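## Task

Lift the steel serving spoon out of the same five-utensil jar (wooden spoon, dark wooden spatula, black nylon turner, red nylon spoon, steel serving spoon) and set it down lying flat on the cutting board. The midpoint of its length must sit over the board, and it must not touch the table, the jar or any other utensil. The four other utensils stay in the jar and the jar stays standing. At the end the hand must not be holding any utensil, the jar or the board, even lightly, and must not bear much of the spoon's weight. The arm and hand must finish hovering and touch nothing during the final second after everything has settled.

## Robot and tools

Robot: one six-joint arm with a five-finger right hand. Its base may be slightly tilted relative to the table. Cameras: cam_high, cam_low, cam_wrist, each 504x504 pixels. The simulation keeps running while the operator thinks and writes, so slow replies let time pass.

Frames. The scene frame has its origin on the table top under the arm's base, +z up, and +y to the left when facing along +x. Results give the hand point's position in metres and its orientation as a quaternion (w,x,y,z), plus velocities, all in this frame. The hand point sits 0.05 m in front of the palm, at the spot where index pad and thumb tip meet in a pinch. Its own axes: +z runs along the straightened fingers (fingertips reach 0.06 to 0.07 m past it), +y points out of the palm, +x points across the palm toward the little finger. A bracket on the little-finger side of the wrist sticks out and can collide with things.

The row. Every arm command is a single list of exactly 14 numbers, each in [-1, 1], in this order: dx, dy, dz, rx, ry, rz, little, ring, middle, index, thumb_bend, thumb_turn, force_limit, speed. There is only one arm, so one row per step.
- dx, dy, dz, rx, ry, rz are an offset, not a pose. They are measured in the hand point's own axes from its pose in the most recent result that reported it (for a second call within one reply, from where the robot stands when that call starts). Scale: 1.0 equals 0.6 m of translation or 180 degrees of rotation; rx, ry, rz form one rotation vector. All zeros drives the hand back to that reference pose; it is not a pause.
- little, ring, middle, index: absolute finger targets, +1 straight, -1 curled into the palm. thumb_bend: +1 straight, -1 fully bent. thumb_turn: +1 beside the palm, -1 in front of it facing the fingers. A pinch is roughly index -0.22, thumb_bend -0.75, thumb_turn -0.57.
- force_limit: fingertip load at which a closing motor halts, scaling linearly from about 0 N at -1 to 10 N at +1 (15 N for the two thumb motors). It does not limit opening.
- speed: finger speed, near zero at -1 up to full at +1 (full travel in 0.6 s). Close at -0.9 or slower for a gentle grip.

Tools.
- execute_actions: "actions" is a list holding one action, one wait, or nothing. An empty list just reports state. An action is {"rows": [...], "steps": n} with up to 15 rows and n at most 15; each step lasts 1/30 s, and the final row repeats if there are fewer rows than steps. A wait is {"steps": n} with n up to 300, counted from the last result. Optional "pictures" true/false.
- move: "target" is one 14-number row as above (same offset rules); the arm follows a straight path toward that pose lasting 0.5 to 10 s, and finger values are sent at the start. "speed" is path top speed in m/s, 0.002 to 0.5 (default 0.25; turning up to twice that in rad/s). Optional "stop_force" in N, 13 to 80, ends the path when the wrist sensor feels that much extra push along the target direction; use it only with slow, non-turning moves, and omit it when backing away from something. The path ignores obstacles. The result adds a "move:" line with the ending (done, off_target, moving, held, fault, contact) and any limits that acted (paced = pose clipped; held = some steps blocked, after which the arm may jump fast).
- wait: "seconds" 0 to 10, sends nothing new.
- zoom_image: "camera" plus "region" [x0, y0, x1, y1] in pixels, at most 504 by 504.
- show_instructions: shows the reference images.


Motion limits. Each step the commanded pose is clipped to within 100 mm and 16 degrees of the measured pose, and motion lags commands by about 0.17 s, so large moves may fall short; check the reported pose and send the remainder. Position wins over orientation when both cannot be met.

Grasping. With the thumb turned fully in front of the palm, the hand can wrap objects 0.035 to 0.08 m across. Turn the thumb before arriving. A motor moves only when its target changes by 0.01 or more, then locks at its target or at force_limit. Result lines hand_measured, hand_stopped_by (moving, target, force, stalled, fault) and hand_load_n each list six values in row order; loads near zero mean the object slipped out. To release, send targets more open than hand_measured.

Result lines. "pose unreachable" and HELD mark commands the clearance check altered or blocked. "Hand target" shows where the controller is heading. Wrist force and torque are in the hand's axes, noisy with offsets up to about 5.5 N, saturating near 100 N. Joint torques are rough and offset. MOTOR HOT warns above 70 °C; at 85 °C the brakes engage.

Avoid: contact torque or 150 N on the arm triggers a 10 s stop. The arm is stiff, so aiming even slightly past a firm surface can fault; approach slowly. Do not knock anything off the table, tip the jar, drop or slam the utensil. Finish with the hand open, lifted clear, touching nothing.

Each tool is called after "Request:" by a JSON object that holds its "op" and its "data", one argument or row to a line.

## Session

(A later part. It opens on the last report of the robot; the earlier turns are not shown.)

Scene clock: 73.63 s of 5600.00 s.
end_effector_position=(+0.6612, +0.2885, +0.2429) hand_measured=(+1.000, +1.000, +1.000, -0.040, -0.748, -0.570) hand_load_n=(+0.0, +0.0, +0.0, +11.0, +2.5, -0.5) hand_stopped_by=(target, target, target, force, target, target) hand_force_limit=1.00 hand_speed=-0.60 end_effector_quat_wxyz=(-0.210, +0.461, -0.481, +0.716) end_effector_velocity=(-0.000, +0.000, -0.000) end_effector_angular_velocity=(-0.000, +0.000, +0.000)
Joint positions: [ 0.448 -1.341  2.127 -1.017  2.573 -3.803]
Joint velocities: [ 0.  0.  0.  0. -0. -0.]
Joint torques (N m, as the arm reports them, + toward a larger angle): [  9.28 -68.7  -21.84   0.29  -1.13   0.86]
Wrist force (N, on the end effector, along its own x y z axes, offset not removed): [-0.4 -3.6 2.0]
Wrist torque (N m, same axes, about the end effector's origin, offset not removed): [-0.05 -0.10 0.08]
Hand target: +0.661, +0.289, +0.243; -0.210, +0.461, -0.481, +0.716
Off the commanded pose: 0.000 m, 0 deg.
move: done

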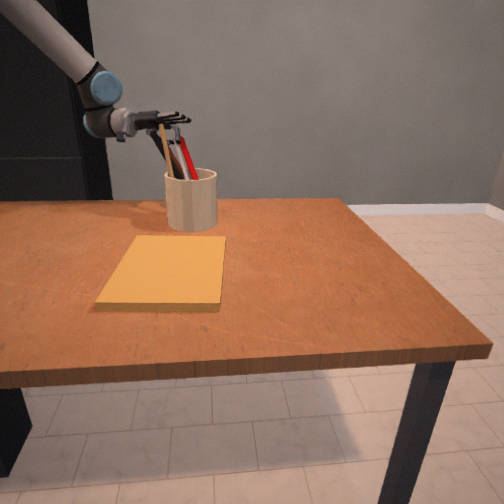

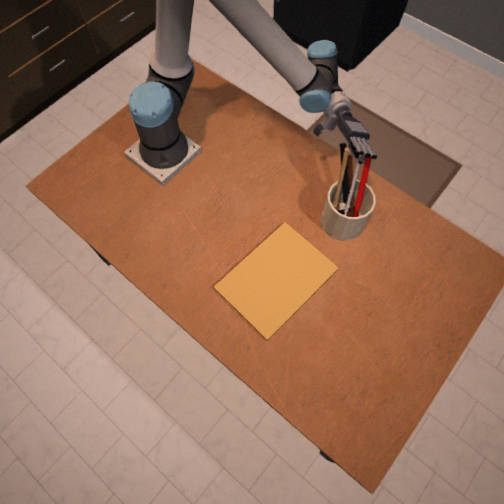

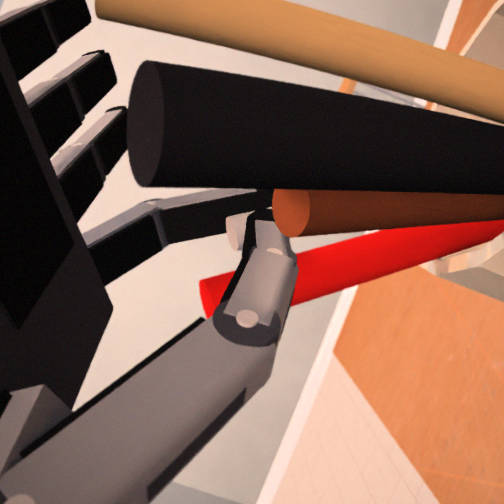

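Request:
{"op": "move", "data": {
  "target": [0.035,-0.13,0,0,0,0,1,1,1,-0.45,-0.75,-0.57,1,-0.6],
  "speed": 0.03
}}

Scene clock: 80.33 s of 5600.00 s.
end_effector_position=(+0.6621, +0.3078, +0.3210) hand_measured=(+1.000, +1.000, +1.000, -0.040, -0.748, -0.570) hand_load_n=(+0.0, +0.0, +0.0, +4.0, +2.0, +0.5) hand_stopped_by=(target, target, target, force, target, target) hand_force_limit=1.00 hand_speed=-0.60 end_effector_quat_wxyz=(-0.210, +0.461, -0.481, +0.716) end_effector_velocity=(+0.000, +0.001, +0.002) end_effector_angular_velocity=(+0.000, +0.001, +0.001)
Joint positions: [ 0.477 -1.418  2.046 -0.869  2.601 -3.816]
Joint velocities: [ 0.001 -0.002 -0.003  0.007  0.     0.001]
Joint torques (N m, as the arm reports them, + toward a larger angle): [ 12.6  -66.78 -52.79   0.03   2.84  -1.77]
Wrist force (N, on the end effector, along its own x y z axes, offset not removed): [-4.4 1.5 5.3]
Wrist torque (N m, same axes, about the end effector's origin, offset not removed): [-0.18 0.17 -0.27]
Hand target: +0.662, +0.308, +0.321; -0.210, +0.461, -0.481, +0.716
Off the commanded pose: 0.000 m, 0 deg.
After step 90, 0.63 s passed at rest.
move: done

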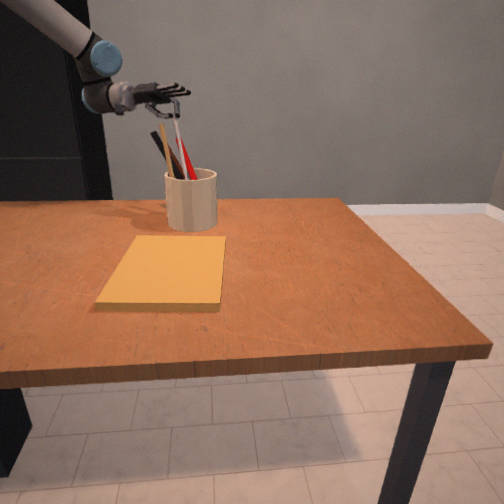

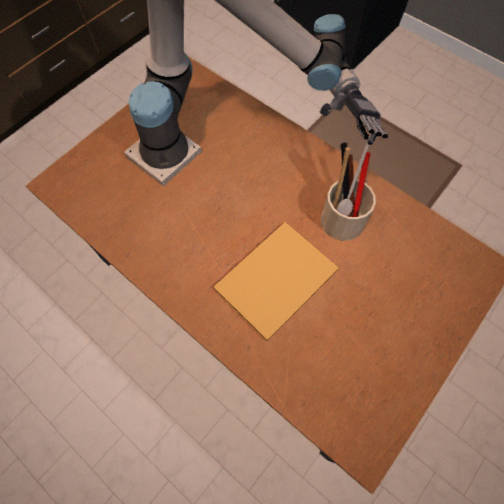

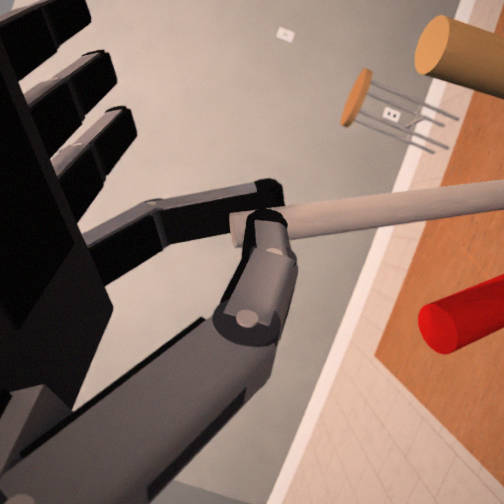

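Request:
{"op": "move", "data": {
  "target": [0,0,0,0,0,0,1,1,1,-0.5,-0.75,-0.57,1,-0.7]
}}

Request:
{"op": "move", "data": {
  "target": [0.178,-0.135,0.155,-0.11,0,0.14,1,1,1,-0.5,-0.75,-0.57,1,-0.7],
  "speed": 0.06
}}

Scene clock: 84.40 s of 5600.00 s.
end_effector_position=(+0.6622, +0.3079, +0.3212) hand_measured=(+1.000, +1.000, +1.000, -0.060, -0.748, -0.570) hand_load_n=(+0.0, +0.0, +0.0, +11.0, +3.0, +0.5) hand_stopped_by=(target, target, target, force, target, target) hand_force_limit=1.00 hand_speed=-0.70 end_effector_quat_wxyz=(-0.210, +0.461, -0.481, +0.716) end_effector_velocity=(-0.000, -0.000, -0.002) end_effector_angular_velocity=(-0.003, +0.003, -0.000)
Joint positions: [ 0.477 -1.418  2.045 -0.869  2.601 -3.816]
Joint velocities: [-0.     0.002  0.001 -0.001 -0.    -0.002]
Joint torques (N m, as the arm reports them, + toward a larger angle): [-10.73 -39.04 -24.74  -4.21  -2.58   0.94]
Wrist force (N, on the end effector, along its own x y z axes, offset not removed): [0.9 5.1 2.5]
Wrist torque (N m, same axes, about the end effector's origin, offset not removed): [0.86 -0.36 0.28]
Hand target: +0.662, +0.308, +0.321; -0.210, +0.461, -0.481, +0.716
Off the commanded pose: 0.000 m, 0 deg.
After step 90, 0.37 s passed at rest.
move: done

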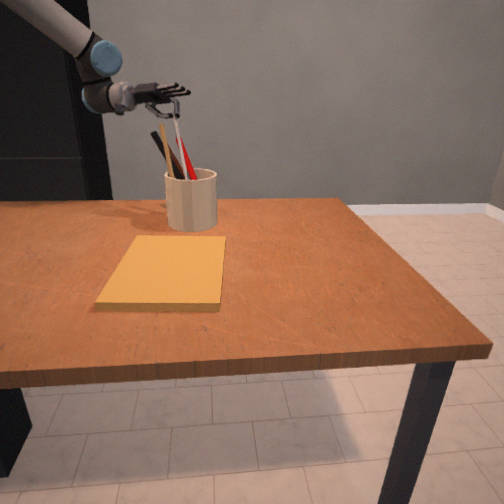

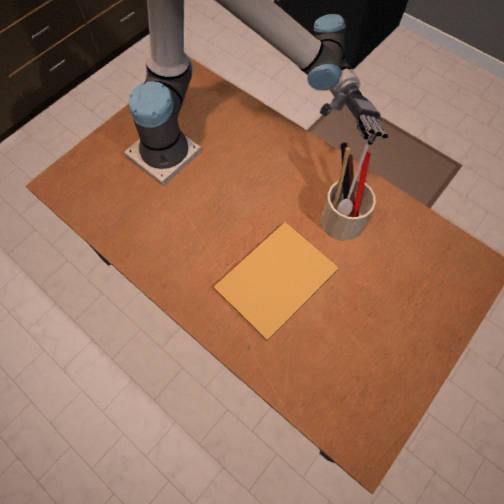

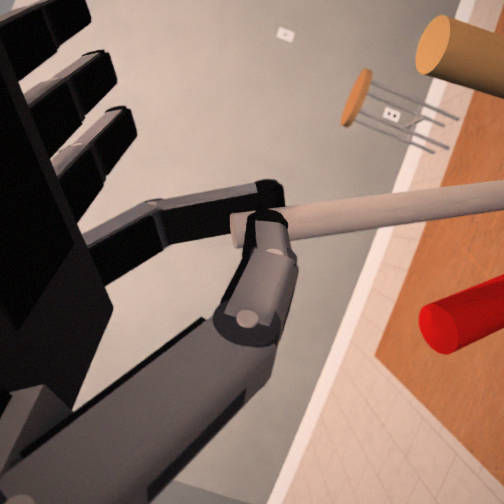

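Scene clock: 89.43 s of 5600.00 s.
end_effector_position=(+0.7018, +0.2189, +0.4516) hand_measured=(+1.000, +1.000, +1.000, -0.060, -0.750, -0.570) hand_load_n=(+0.0, +0.0, +0.0, +8.0, +1.5, +0.0) hand_stopped_by=(target, target, target, force, target, target) hand_force_limit=1.00 hand_speed=-0.70 end_effector_quat_wxyz=(+0.279, -0.375, +0.684, -0.560) end_effector_velocity=(+0.002, -0.001, +0.001) end_effector_angular_velocity=(+0.012, +0.001, -0.003)
Joint positions: [ 0.265 -1.511  1.747  0.097  2.457 -2.906]
Joint velocities: [-0.005  0.002 -0.006  0.014 -0.006  0.016]
Joint torques (N m, as the arm reports them, + toward a larger angle): [-11.79 -65.31 -59.83   0.99  -3.7    2.02]
Wrist force (N, on the end effector, along its own x y z axes, offset not removed): [-4.3 -1.9 2.7]
Wrist torque (N m, same axes, about the end effector's origin, offset not removed): [-0.45 0.33 -0.18]
Hand target: +0.702, +0.219, +0.452; +0.279, -0.375, +0.684, -0.560
Off the commanded pose: 0.000 m, 0 deg.
move: done

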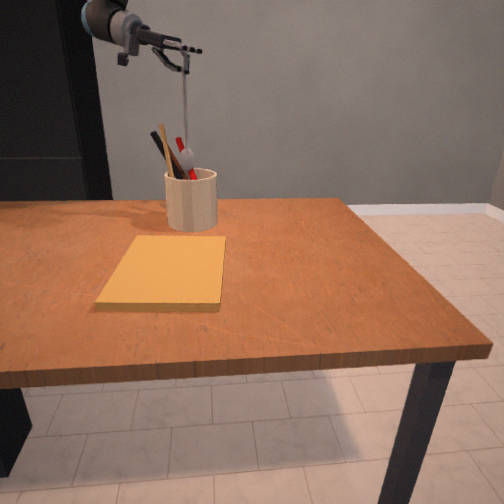

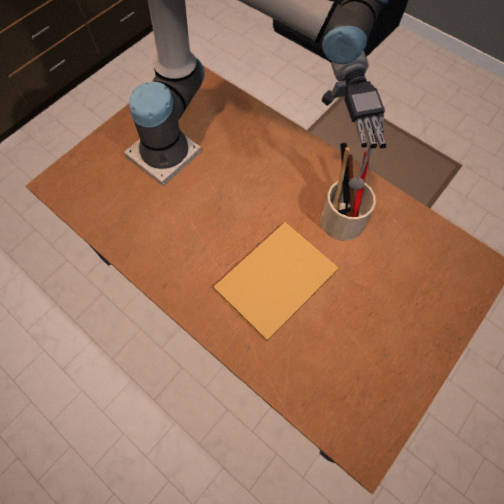

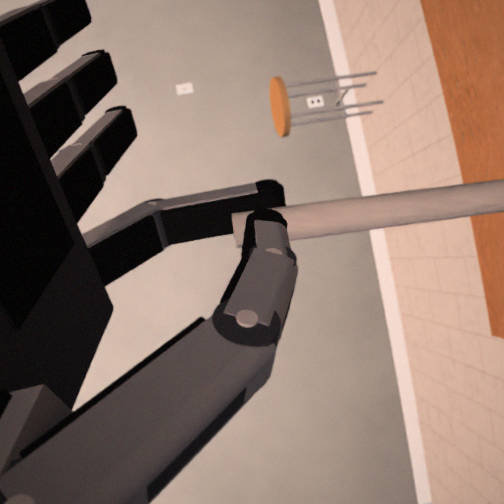

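Request:
{"op": "move", "data": {
  "target": [0.33,-0.082,0.273,-0.031,-0.112,0.03,1,1,1,-0.55,-0.75,-0.57,1,-0.7],
  "speed": 0.1
}}

Request:
{"op": "move", "data": {
  "target": [0.03,0.23,0.073,0,0,0,1,1,1,-0.55,-0.75,-0.57,1,-0.7],
  "speed": 0.08
}}

Request:
{"op": "zoom_image", "data": {
  "camera": "cam_high",
  "region": [100, 110, 280, 290]
}}

Scene clock: 100.90 s of 5600.00 s.
end_effector_position=(+0.7313, -0.0399, +0.4717) hand_measured=(+1.000, +1.000, +1.000, -0.068, -0.748, -0.570) hand_load_n=(+0.0, +0.0, +0.0, +10.5, +4.0, -0.5) hand_stopped_by=(target, target, target, force, target, target) hand_force_limit=1.00 hand_speed=-0.70 end_effector_quat_wxyz=(+0.402, -0.448, +0.668, -0.439) end_effector_velocity=(+0.000, -0.002, -0.000) end_effector_angular_velocity=(+0.003, +0.001, +0.005)
Joint positions: [-0.466 -1.703  1.873  0.118  1.393 -3.034]
Joint velocities: [-0.008  0.001 -0.001  0.003 -0.013 -0.002]
Joint torques (N m, as the arm reports them, + toward a larger angle): [ -9.93 -23.44 -61.38   0.68  -4.18  -1.43]
Wrist force (N, on the end effector, along its own x y z axes, offset not removed): [0.0 -1.4 2.7]
Wrist torque (N m, same axes, about the end effector's origin, offset not removed): [-0.37 -0.25 -0.06]
Hand target: +0.731, -0.040, +0.472; +0.402, -0.448, +0.668, -0.439
Off the commanded pose: 0.000 m, 0 deg.
After step 90, 5.33 s passed at rest.
move: done

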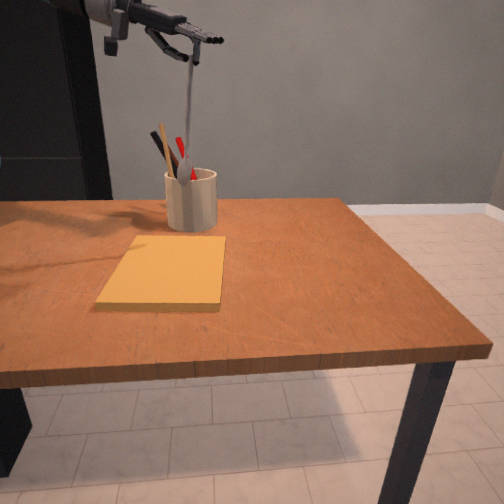

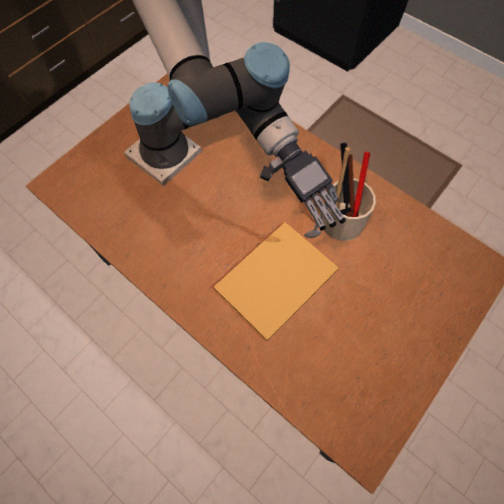

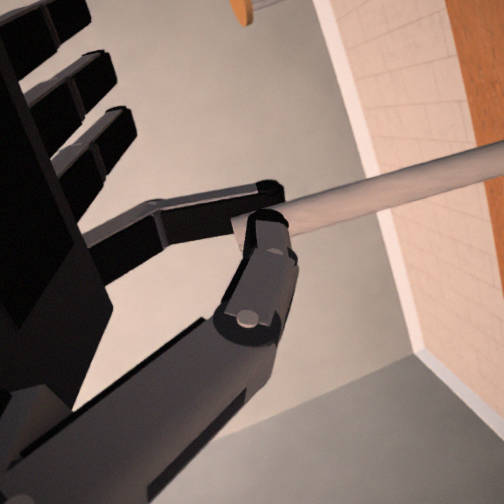

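Scene clock: 103.20 s of 5600.00 s.
end_effector_position=(+0.7332, -0.0373, +0.3262) hand_measured=(+1.000, +1.000, +1.000, -0.068, -0.748, -0.570) hand_load_n=(+0.0, +0.0, +0.0, +10.5, +4.0, -0.5) hand_stopped_by=(target, target, target, force, target, target) hand_force_limit=1.00 hand_speed=-0.70 end_effector_quat_wxyz=(+0.401, -0.448, +0.668, -0.439) end_effector_velocity=(+0.000, -0.000, -0.002) end_effector_angular_velocity=(-0.000, -0.002, +0.000)
Joint positions: [-0.455 -1.618  2.064 -0.159  1.403 -3.031]
Joint velocities: [ 0.     0.002  0.003 -0.007  0.     0.   ]
Joint torques (N m, as the arm reports them, + toward a larger angle): [ 10.85 -21.98 -29.13  -3.1    3.66   1.76]
Wrist force (N, on the end effector, along its own x y z axes, offset not removed): [-2.6 2.9 3.5]
Wrist torque (N m, same axes, about the end effector's origin, offset not removed): [0.38 0.11 -0.09]
Hand target: +0.733, -0.037, +0.326; +0.401, -0.448, +0.668, -0.439
Off the commanded pose: 0.000 m, 0 deg.
move: done

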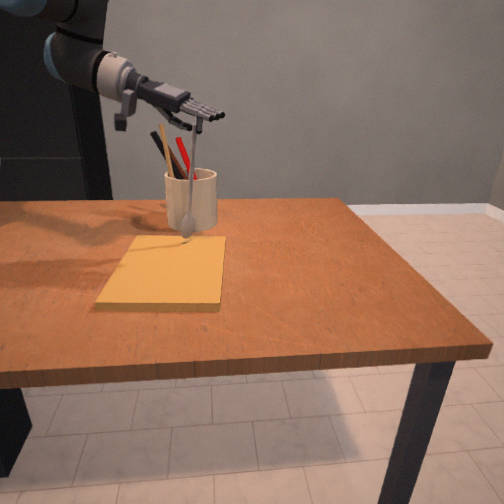

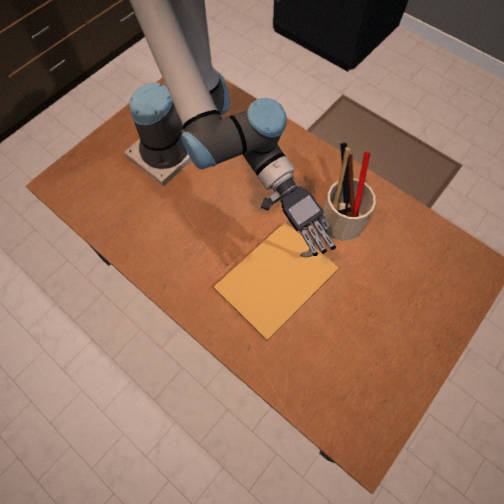

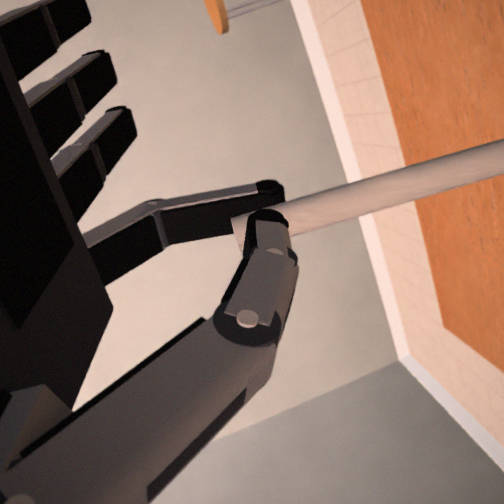

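Region (100, 110, 280, 290) of cam_high's 504x504 image, scaled by 2.800, with more detail than that image has.

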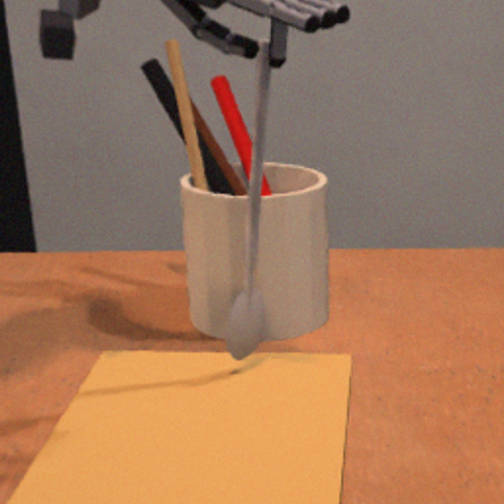

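Request:
{"op": "move", "data": {
  "target": [0.087,0.02,0.007,0,0,0,1,1,1,-0.55,-0.75,-0.57,1,-0.7],
  "speed": 0.025
}}

Request:
{"op": "move", "data": {
  "target": [0.177,0.055,0.019,0,0,0,1,1,1,-0.55,-0.75,-0.57,1,-0.7],
  "speed": 0.04
}}

Scene clock: 109.33 s of 5600.00 s.
end_effector_position=(+0.7198, -0.0850, +0.3063) hand_measured=(+1.000, +1.000, +1.000, -0.068, -0.750, -0.570) hand_load_n=(+0.0, +0.0, +0.0, +12.0, +0.0, +0.5) hand_stopped_by=(target, target, target, force, target, target) hand_force_limit=1.00 hand_speed=-0.70 end_effector_quat_wxyz=(+0.402, -0.448, +0.668, -0.439) end_effector_velocity=(-0.001, -0.002, -0.001) end_effector_angular_velocity=(-0.000, +0.000, +0.000)
Joint positions: [-0.563 -1.615  2.102 -0.193  1.3   -3.062]
Joint velocities: [-0.006  0.     0.002 -0.001 -0.006 -0.002]
Joint torques (N m, as the arm reports them, + toward a larger angle): [-12.47 -18.4  -17.11  -0.67  -3.84  -2.04]
Wrist force (N, on the end effector, along its own x y z axes, offset not removed): [-4.1 -9.4 3.0]
Wrist torque (N m, same axes, about the end effector's origin, offset not removed): [0.02 0.15 0.02]
Hand target: +0.720, -0.085, +0.306; +0.402, -0.448, +0.668, -0.439
Off the commanded pose: 0.000 m, 0 deg.
After step 90, 0.67 s passed at rest.
move: done

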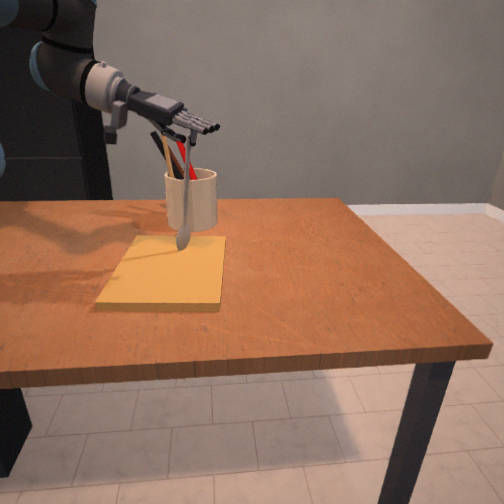

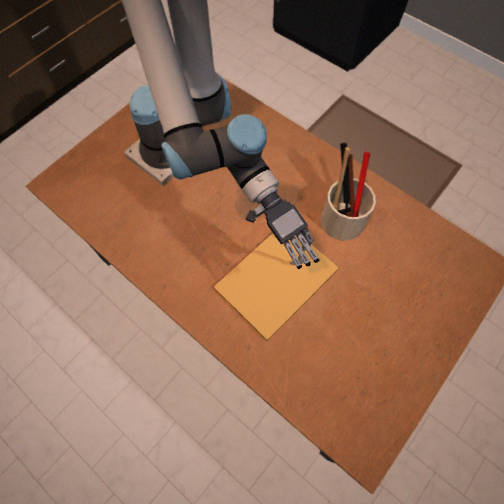

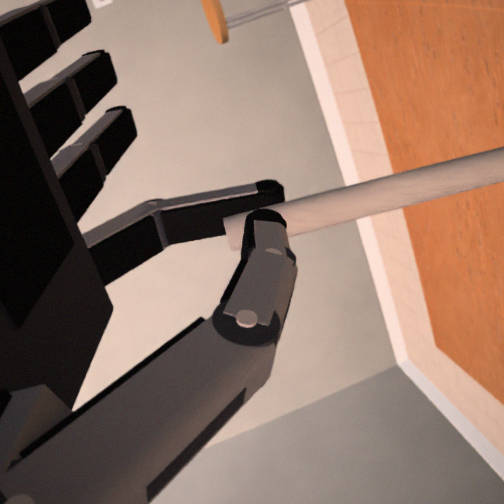

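Scene clock: 112.53 s of 5600.00 s.
end_effector_position=(+0.6929, -0.1810, +0.2567) hand_measured=(+1.000, +1.000, +1.000, -0.068, -0.750, -0.570) hand_load_n=(+0.0, +0.0, +0.0, +9.0, +1.5, -0.5) hand_stopped_by=(target, target, target, force, target, target) hand_force_limit=1.00 hand_speed=-0.70 end_effector_quat_wxyz=(+0.402, -0.447, +0.668, -0.439) end_effector_velocity=(-0.000, -0.003, -0.001) end_effector_angular_velocity=(-0.001, -0.002, +0.000)
Joint positions: [-0.774 -1.562  2.155 -0.274  1.099 -3.13 ]
Joint velocities: [-0.005  0.002  0.001 -0.004 -0.005 -0.001]
Joint torques (N m, as the arm reports them, + toward a larger angle): [-11.49 -24.43 -23.73  -2.35  -3.82  -1.34]
Wrist force (N, on the end effector, along its own x y z axes, offset not removed): [-0.5 -2.7 0.3]
Wrist torque (N m, same axes, about the end effector's origin, offset not removed): [-0.27 -0.24 -0.17]
Hand target: +0.693, -0.181, +0.257; +0.402, -0.447, +0.668, -0.439
Off the commanded pose: 0.000 m, 0 deg.
move: done

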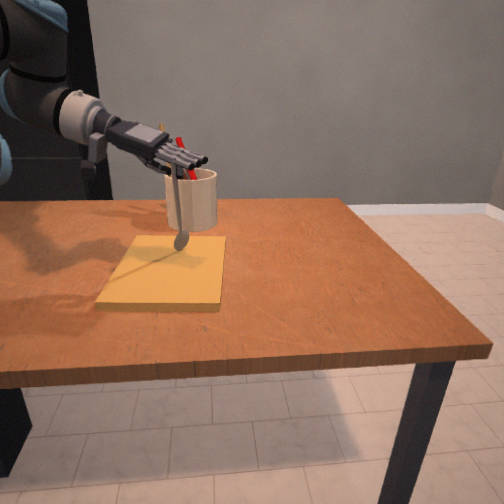

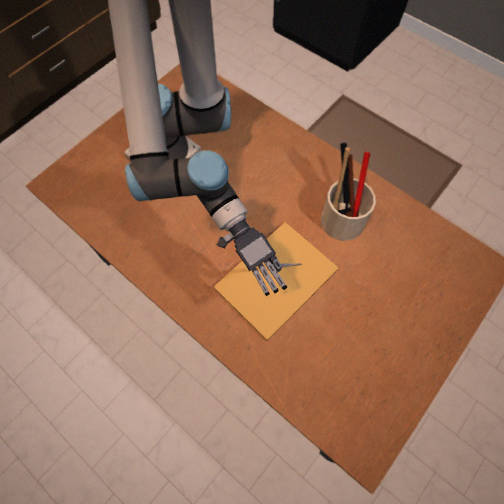

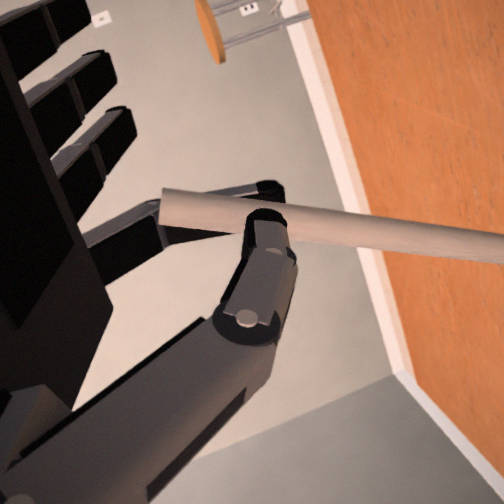

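Request:
{"op": "move", "data": {
  "target": [0.158,0.098,0.032,0,0,0,1,1,1,-0.55,-0.75,-0.57,1,-0.7],
  "speed": 0.05
}}

Request:
{"op": "move", "data": {
  "target": [0.045,0.21,0.065,0,0,0,1,1,1,-0.55,-0.75,-0.57,1,-0.7],
  "speed": 0.04
}}

Scene clock: 120.00 s of 5600.00 s.
end_effector_position=(+0.6702, -0.2626, +0.1821) hand_measured=(+1.000, +1.000, +1.000, -0.068, -0.748, -0.570) hand_load_n=(+0.0, +0.0, +0.0, +8.5, +3.0, +0.0) hand_stopped_by=(target, target, target, force, target, target) hand_force_limit=1.00 hand_speed=-0.70 end_effector_quat_wxyz=(+0.402, -0.447, +0.668, -0.439) end_effector_velocity=(-0.000, -0.002, -0.002) end_effector_angular_velocity=(-0.001, +0.000, +0.001)
Joint positions: [-0.933 -1.437  2.189 -0.402  0.949 -3.191]
Joint velocities: [-0.003  0.003  0.    -0.002 -0.003 -0.002]
Joint torques (N m, as the arm reports them, + toward a larger angle): [-11.63 -32.09 -20.56  -2.8   -3.31  -2.11]
Wrist force (N, on the end effector, along its own x y z axes, offset not removed): [-4.2 4.0 4.7]
Wrist torque (N m, same axes, about the end effector's origin, offset not removed): [0.47 0.27 -0.17]
Hand target: +0.670, -0.263, +0.182; +0.402, -0.447, +0.668, -0.439
Off the commanded pose: 0.000 m, 0 deg.
After step 90, 1.77 s passed at rest.
move: done

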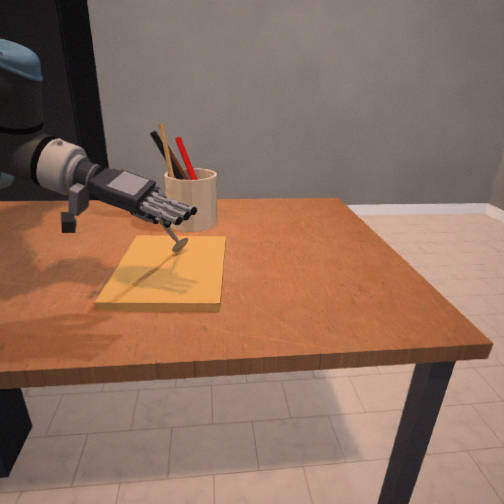

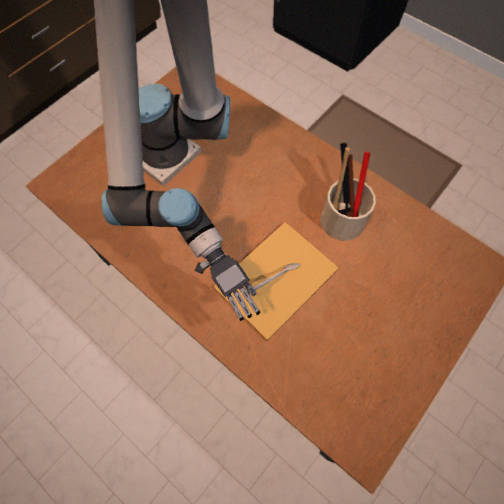

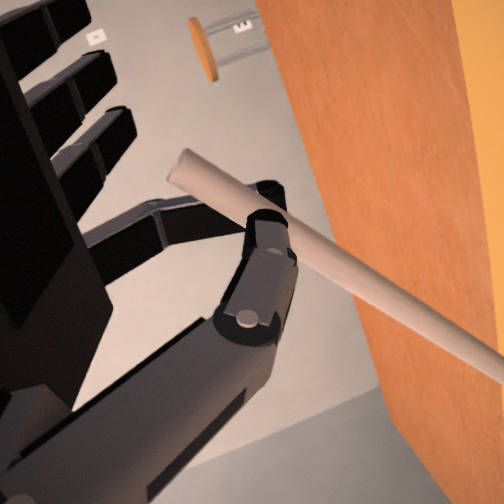

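Scene clock: 123.77 s of 5600.00 s.
end_effector_position=(+0.6681, -0.2699, +0.0480) hand_measured=(+1.000, +1.000, +1.000, -0.068, -0.750, -0.570) hand_load_n=(+0.0, +0.0, +0.0, +10.0, +0.5, -0.5) hand_stopped_by=(target, target, target, force, target, target) hand_force_limit=1.00 hand_speed=-0.70 end_effector_quat_wxyz=(+0.402, -0.447, +0.668, -0.439) end_effector_velocity=(+0.000, -0.000, -0.003) end_effector_angular_velocity=(-0.000, -0.000, -0.000)
Joint positions: [-0.942 -1.217  2.255 -0.685  0.94  -3.195]
Joint velocities: [-0.     0.005  0.001 -0.005  0.    -0.   ]
Joint torques (N m, as the arm reports them, + toward a larger angle): [-12.26 -42.44  -9.98  -2.06  -3.97  -0.65]
Wrist force (N, on the end effector, along its own x y z axes, offset not removed): [-0.9 3.8 2.6]
Wrist torque (N m, same axes, about the end effector's origin, offset not removed): [0.51 -0.13 0.13]
Hand target: +0.668, -0.270, +0.048; +0.402, -0.447, +0.668, -0.439
Off the commanded pose: 0.000 m, 0 deg.
move: done

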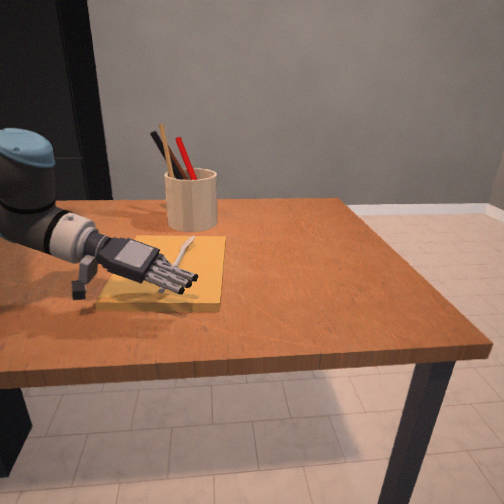

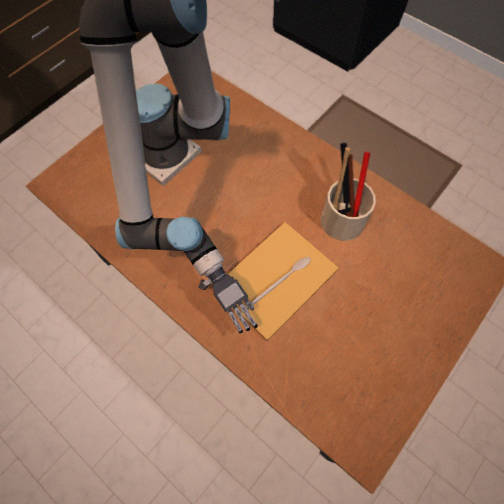

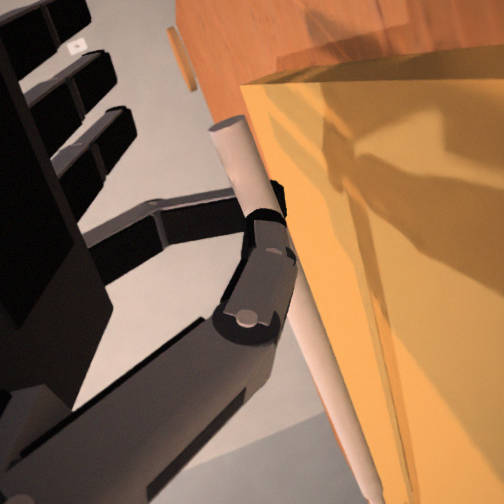

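Request:
{"op": "move", "data": {
  "target": [0.003,0.019,0.006,0,0,0,1,1,1,-0.55,-0.75,-0.57,1,-0.7],
  "speed": 0.01,
  "stop_force": 13
}}

Request:
{"op": "move", "data": {
  "target": [0,0.003,-0.012,0,0,0,1,1,1,0.4,-0.75,-0.57,1,-0.6],
  "speed": 0.01
}}

Request:
{"op": "move", "data": {
  "target": [-0.02,-0.16,-0.08,0,0,0,1,1,1,0.4,-0.75,-0.57,1,-0.6],
  "speed": 0.08
}}

Scene clock: 129.23 s of 5600.00 s.
end_effector_position=(+0.6681, -0.2700, +0.0363) hand_measured=(+1.000, +1.000, +1.000, -0.068, -0.750, -0.570) hand_load_n=(+0.0, +0.0, +0.0, +10.5, +0.5, -0.5) hand_stopped_by=(target, target, target, force, target, target) hand_force_limit=1.00 hand_speed=-0.70 end_effector_quat_wxyz=(+0.402, -0.447, +0.668, -0.439) end_effector_velocity=(-0.000, +0.000, -0.003) end_effector_angular_velocity=(+0.001, +0.001, -0.000)
Joint positions: [-0.942 -1.195  2.257 -0.71   0.94  -3.195]
Joint velocities: [ 0.     0.005  0.    -0.004  0.     0.   ]
Joint torques (N m, as the arm reports them, + toward a larger angle): [ 10.11 -44.1   -8.62  -3.11   2.98   1.63]
Wrist force (N, on the end effector, along its own x y z axes, offset not removed): [0.5 -2.1 0.5]
Wrist torque (N m, same axes, about the end effector's origin, offset not removed): [-0.19 -0.32 -0.02]
Hand target: +0.668, -0.270, +0.036; +0.402, -0.447, +0.668, -0.439
Off the commanded pose: 0.000 m, 0 deg.
After step 90, 1.07 s passed at rest.
move: done

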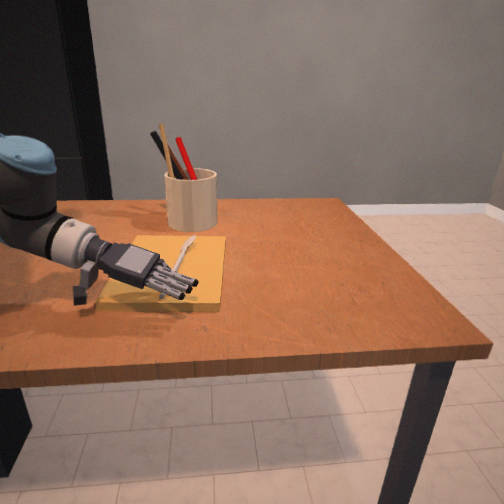

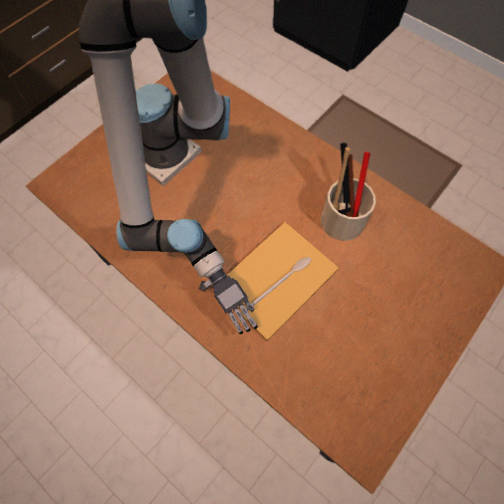

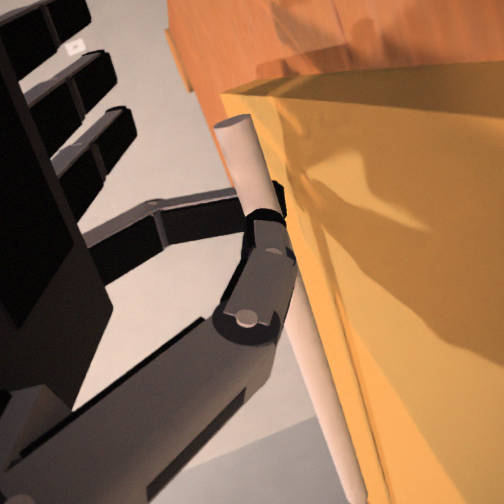

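Scene clock: 130.20 s of 5600.00 s.
end_effector_position=(+0.6613, -0.2681, +0.0366) hand_measured=(+1.000, +1.000, +1.000, +0.400, -0.750, -0.570) hand_load_n=(+0.0, +0.0, +0.0, +0.0, +0.0, +0.0) hand_stopped_by=(target, target, target, target, target, target) hand_force_limit=1.00 hand_speed=-0.60 end_effector_quat_wxyz=(+0.402, -0.447, +0.668, -0.439) end_effector_velocity=(-0.003, +0.001, -0.000) end_effector_angular_velocity=(+0.001, +0.001, -0.000)
Joint positions: [-0.951 -1.203  2.271 -0.713  0.932 -3.199]
Joint velocities: [-0.003 -0.002  0.005 -0.    -0.003 -0.001]
Joint torques (N m, as the arm reports them, + toward a larger angle): [-13.27 -67.54  -9.3   -2.1   -3.95  -1.63]
Wrist force (N, on the end effector, along its own x y z axes, offset not removed): [-0.1 2.4 4.5]
Wrist torque (N m, same axes, about the end effector's origin, offset not removed): [0.35 -0.32 0.09]
Hand target: +0.661, -0.268, +0.037; +0.402, -0.447, +0.668, -0.439
Off the commanded pose: 0.000 m, 0 deg.
move: done

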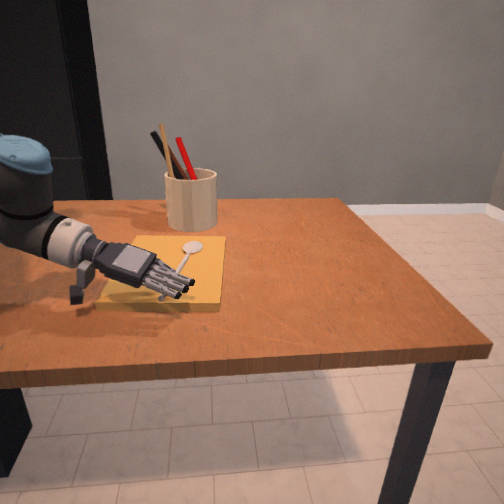

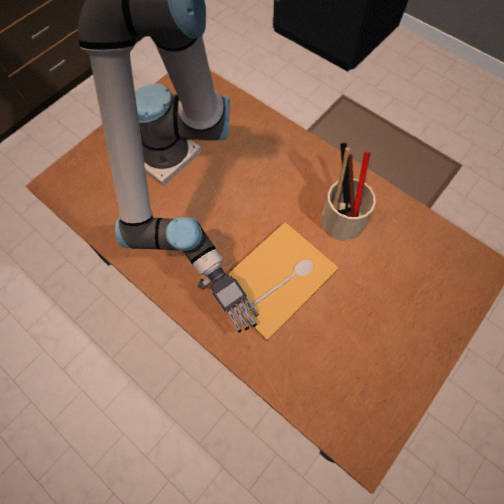

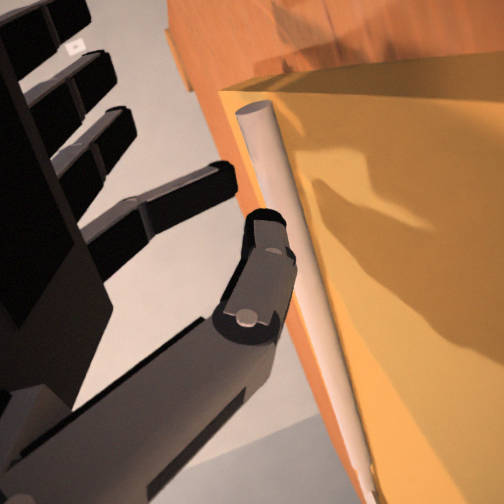

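Scene clock: 132.03 s of 5600.00 s.
end_effector_position=(+0.6436, -0.2664, +0.1428) hand_measured=(+1.000, +1.000, +1.000, +0.400, -0.750, -0.570) hand_load_n=(+0.0, +0.0, +0.0, +0.0, +0.0, +0.0) hand_stopped_by=(target, target, target, target, target, target) hand_force_limit=1.00 hand_speed=-0.60 end_effector_quat_wxyz=(+0.402, -0.447, +0.668, -0.439) end_effector_velocity=(-0.001, -0.000, +0.003) end_effector_angular_velocity=(-0.001, +0.000, +0.000)
Joint positions: [-0.984 -1.407  2.254 -0.483  0.901 -3.214]
Joint velocities: [-0.001 -0.005 -0.001  0.007 -0.001 -0.002]
Joint torques (N m, as the arm reports them, + toward a larger angle): [-16.6  -59.77 -43.63   1.47  -4.51  -1.76]
Wrist force (N, on the end effector, along its own x y z axes, offset not removed): [-0.4 4.2 1.6]
Wrist torque (N m, same axes, about the end effector's origin, offset not removed): [0.66 -0.28 0.29]
Hand target: +0.644, -0.266, +0.143; +0.402, -0.447, +0.668, -0.439
Off the commanded pose: 0.000 m, 0 deg.
move: done

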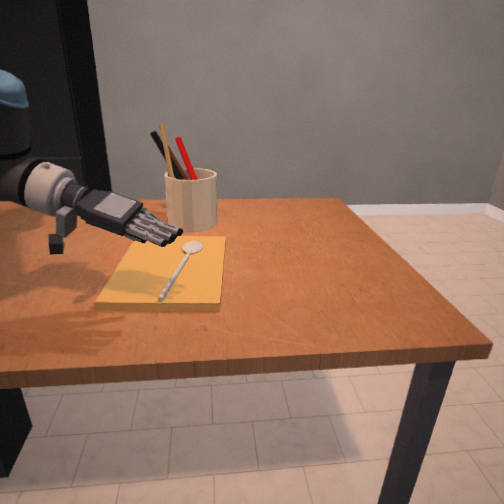

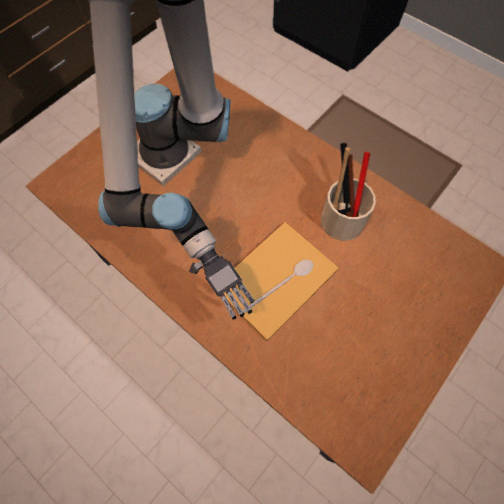

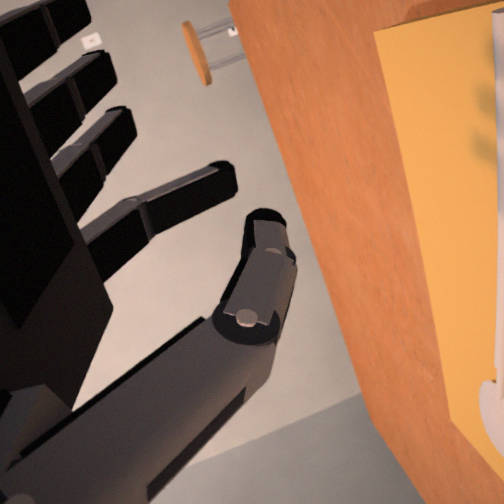

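Request:
{"op": "finished_scene", "data": {
  "scene": 2
}}

The scene is finished: the task was done.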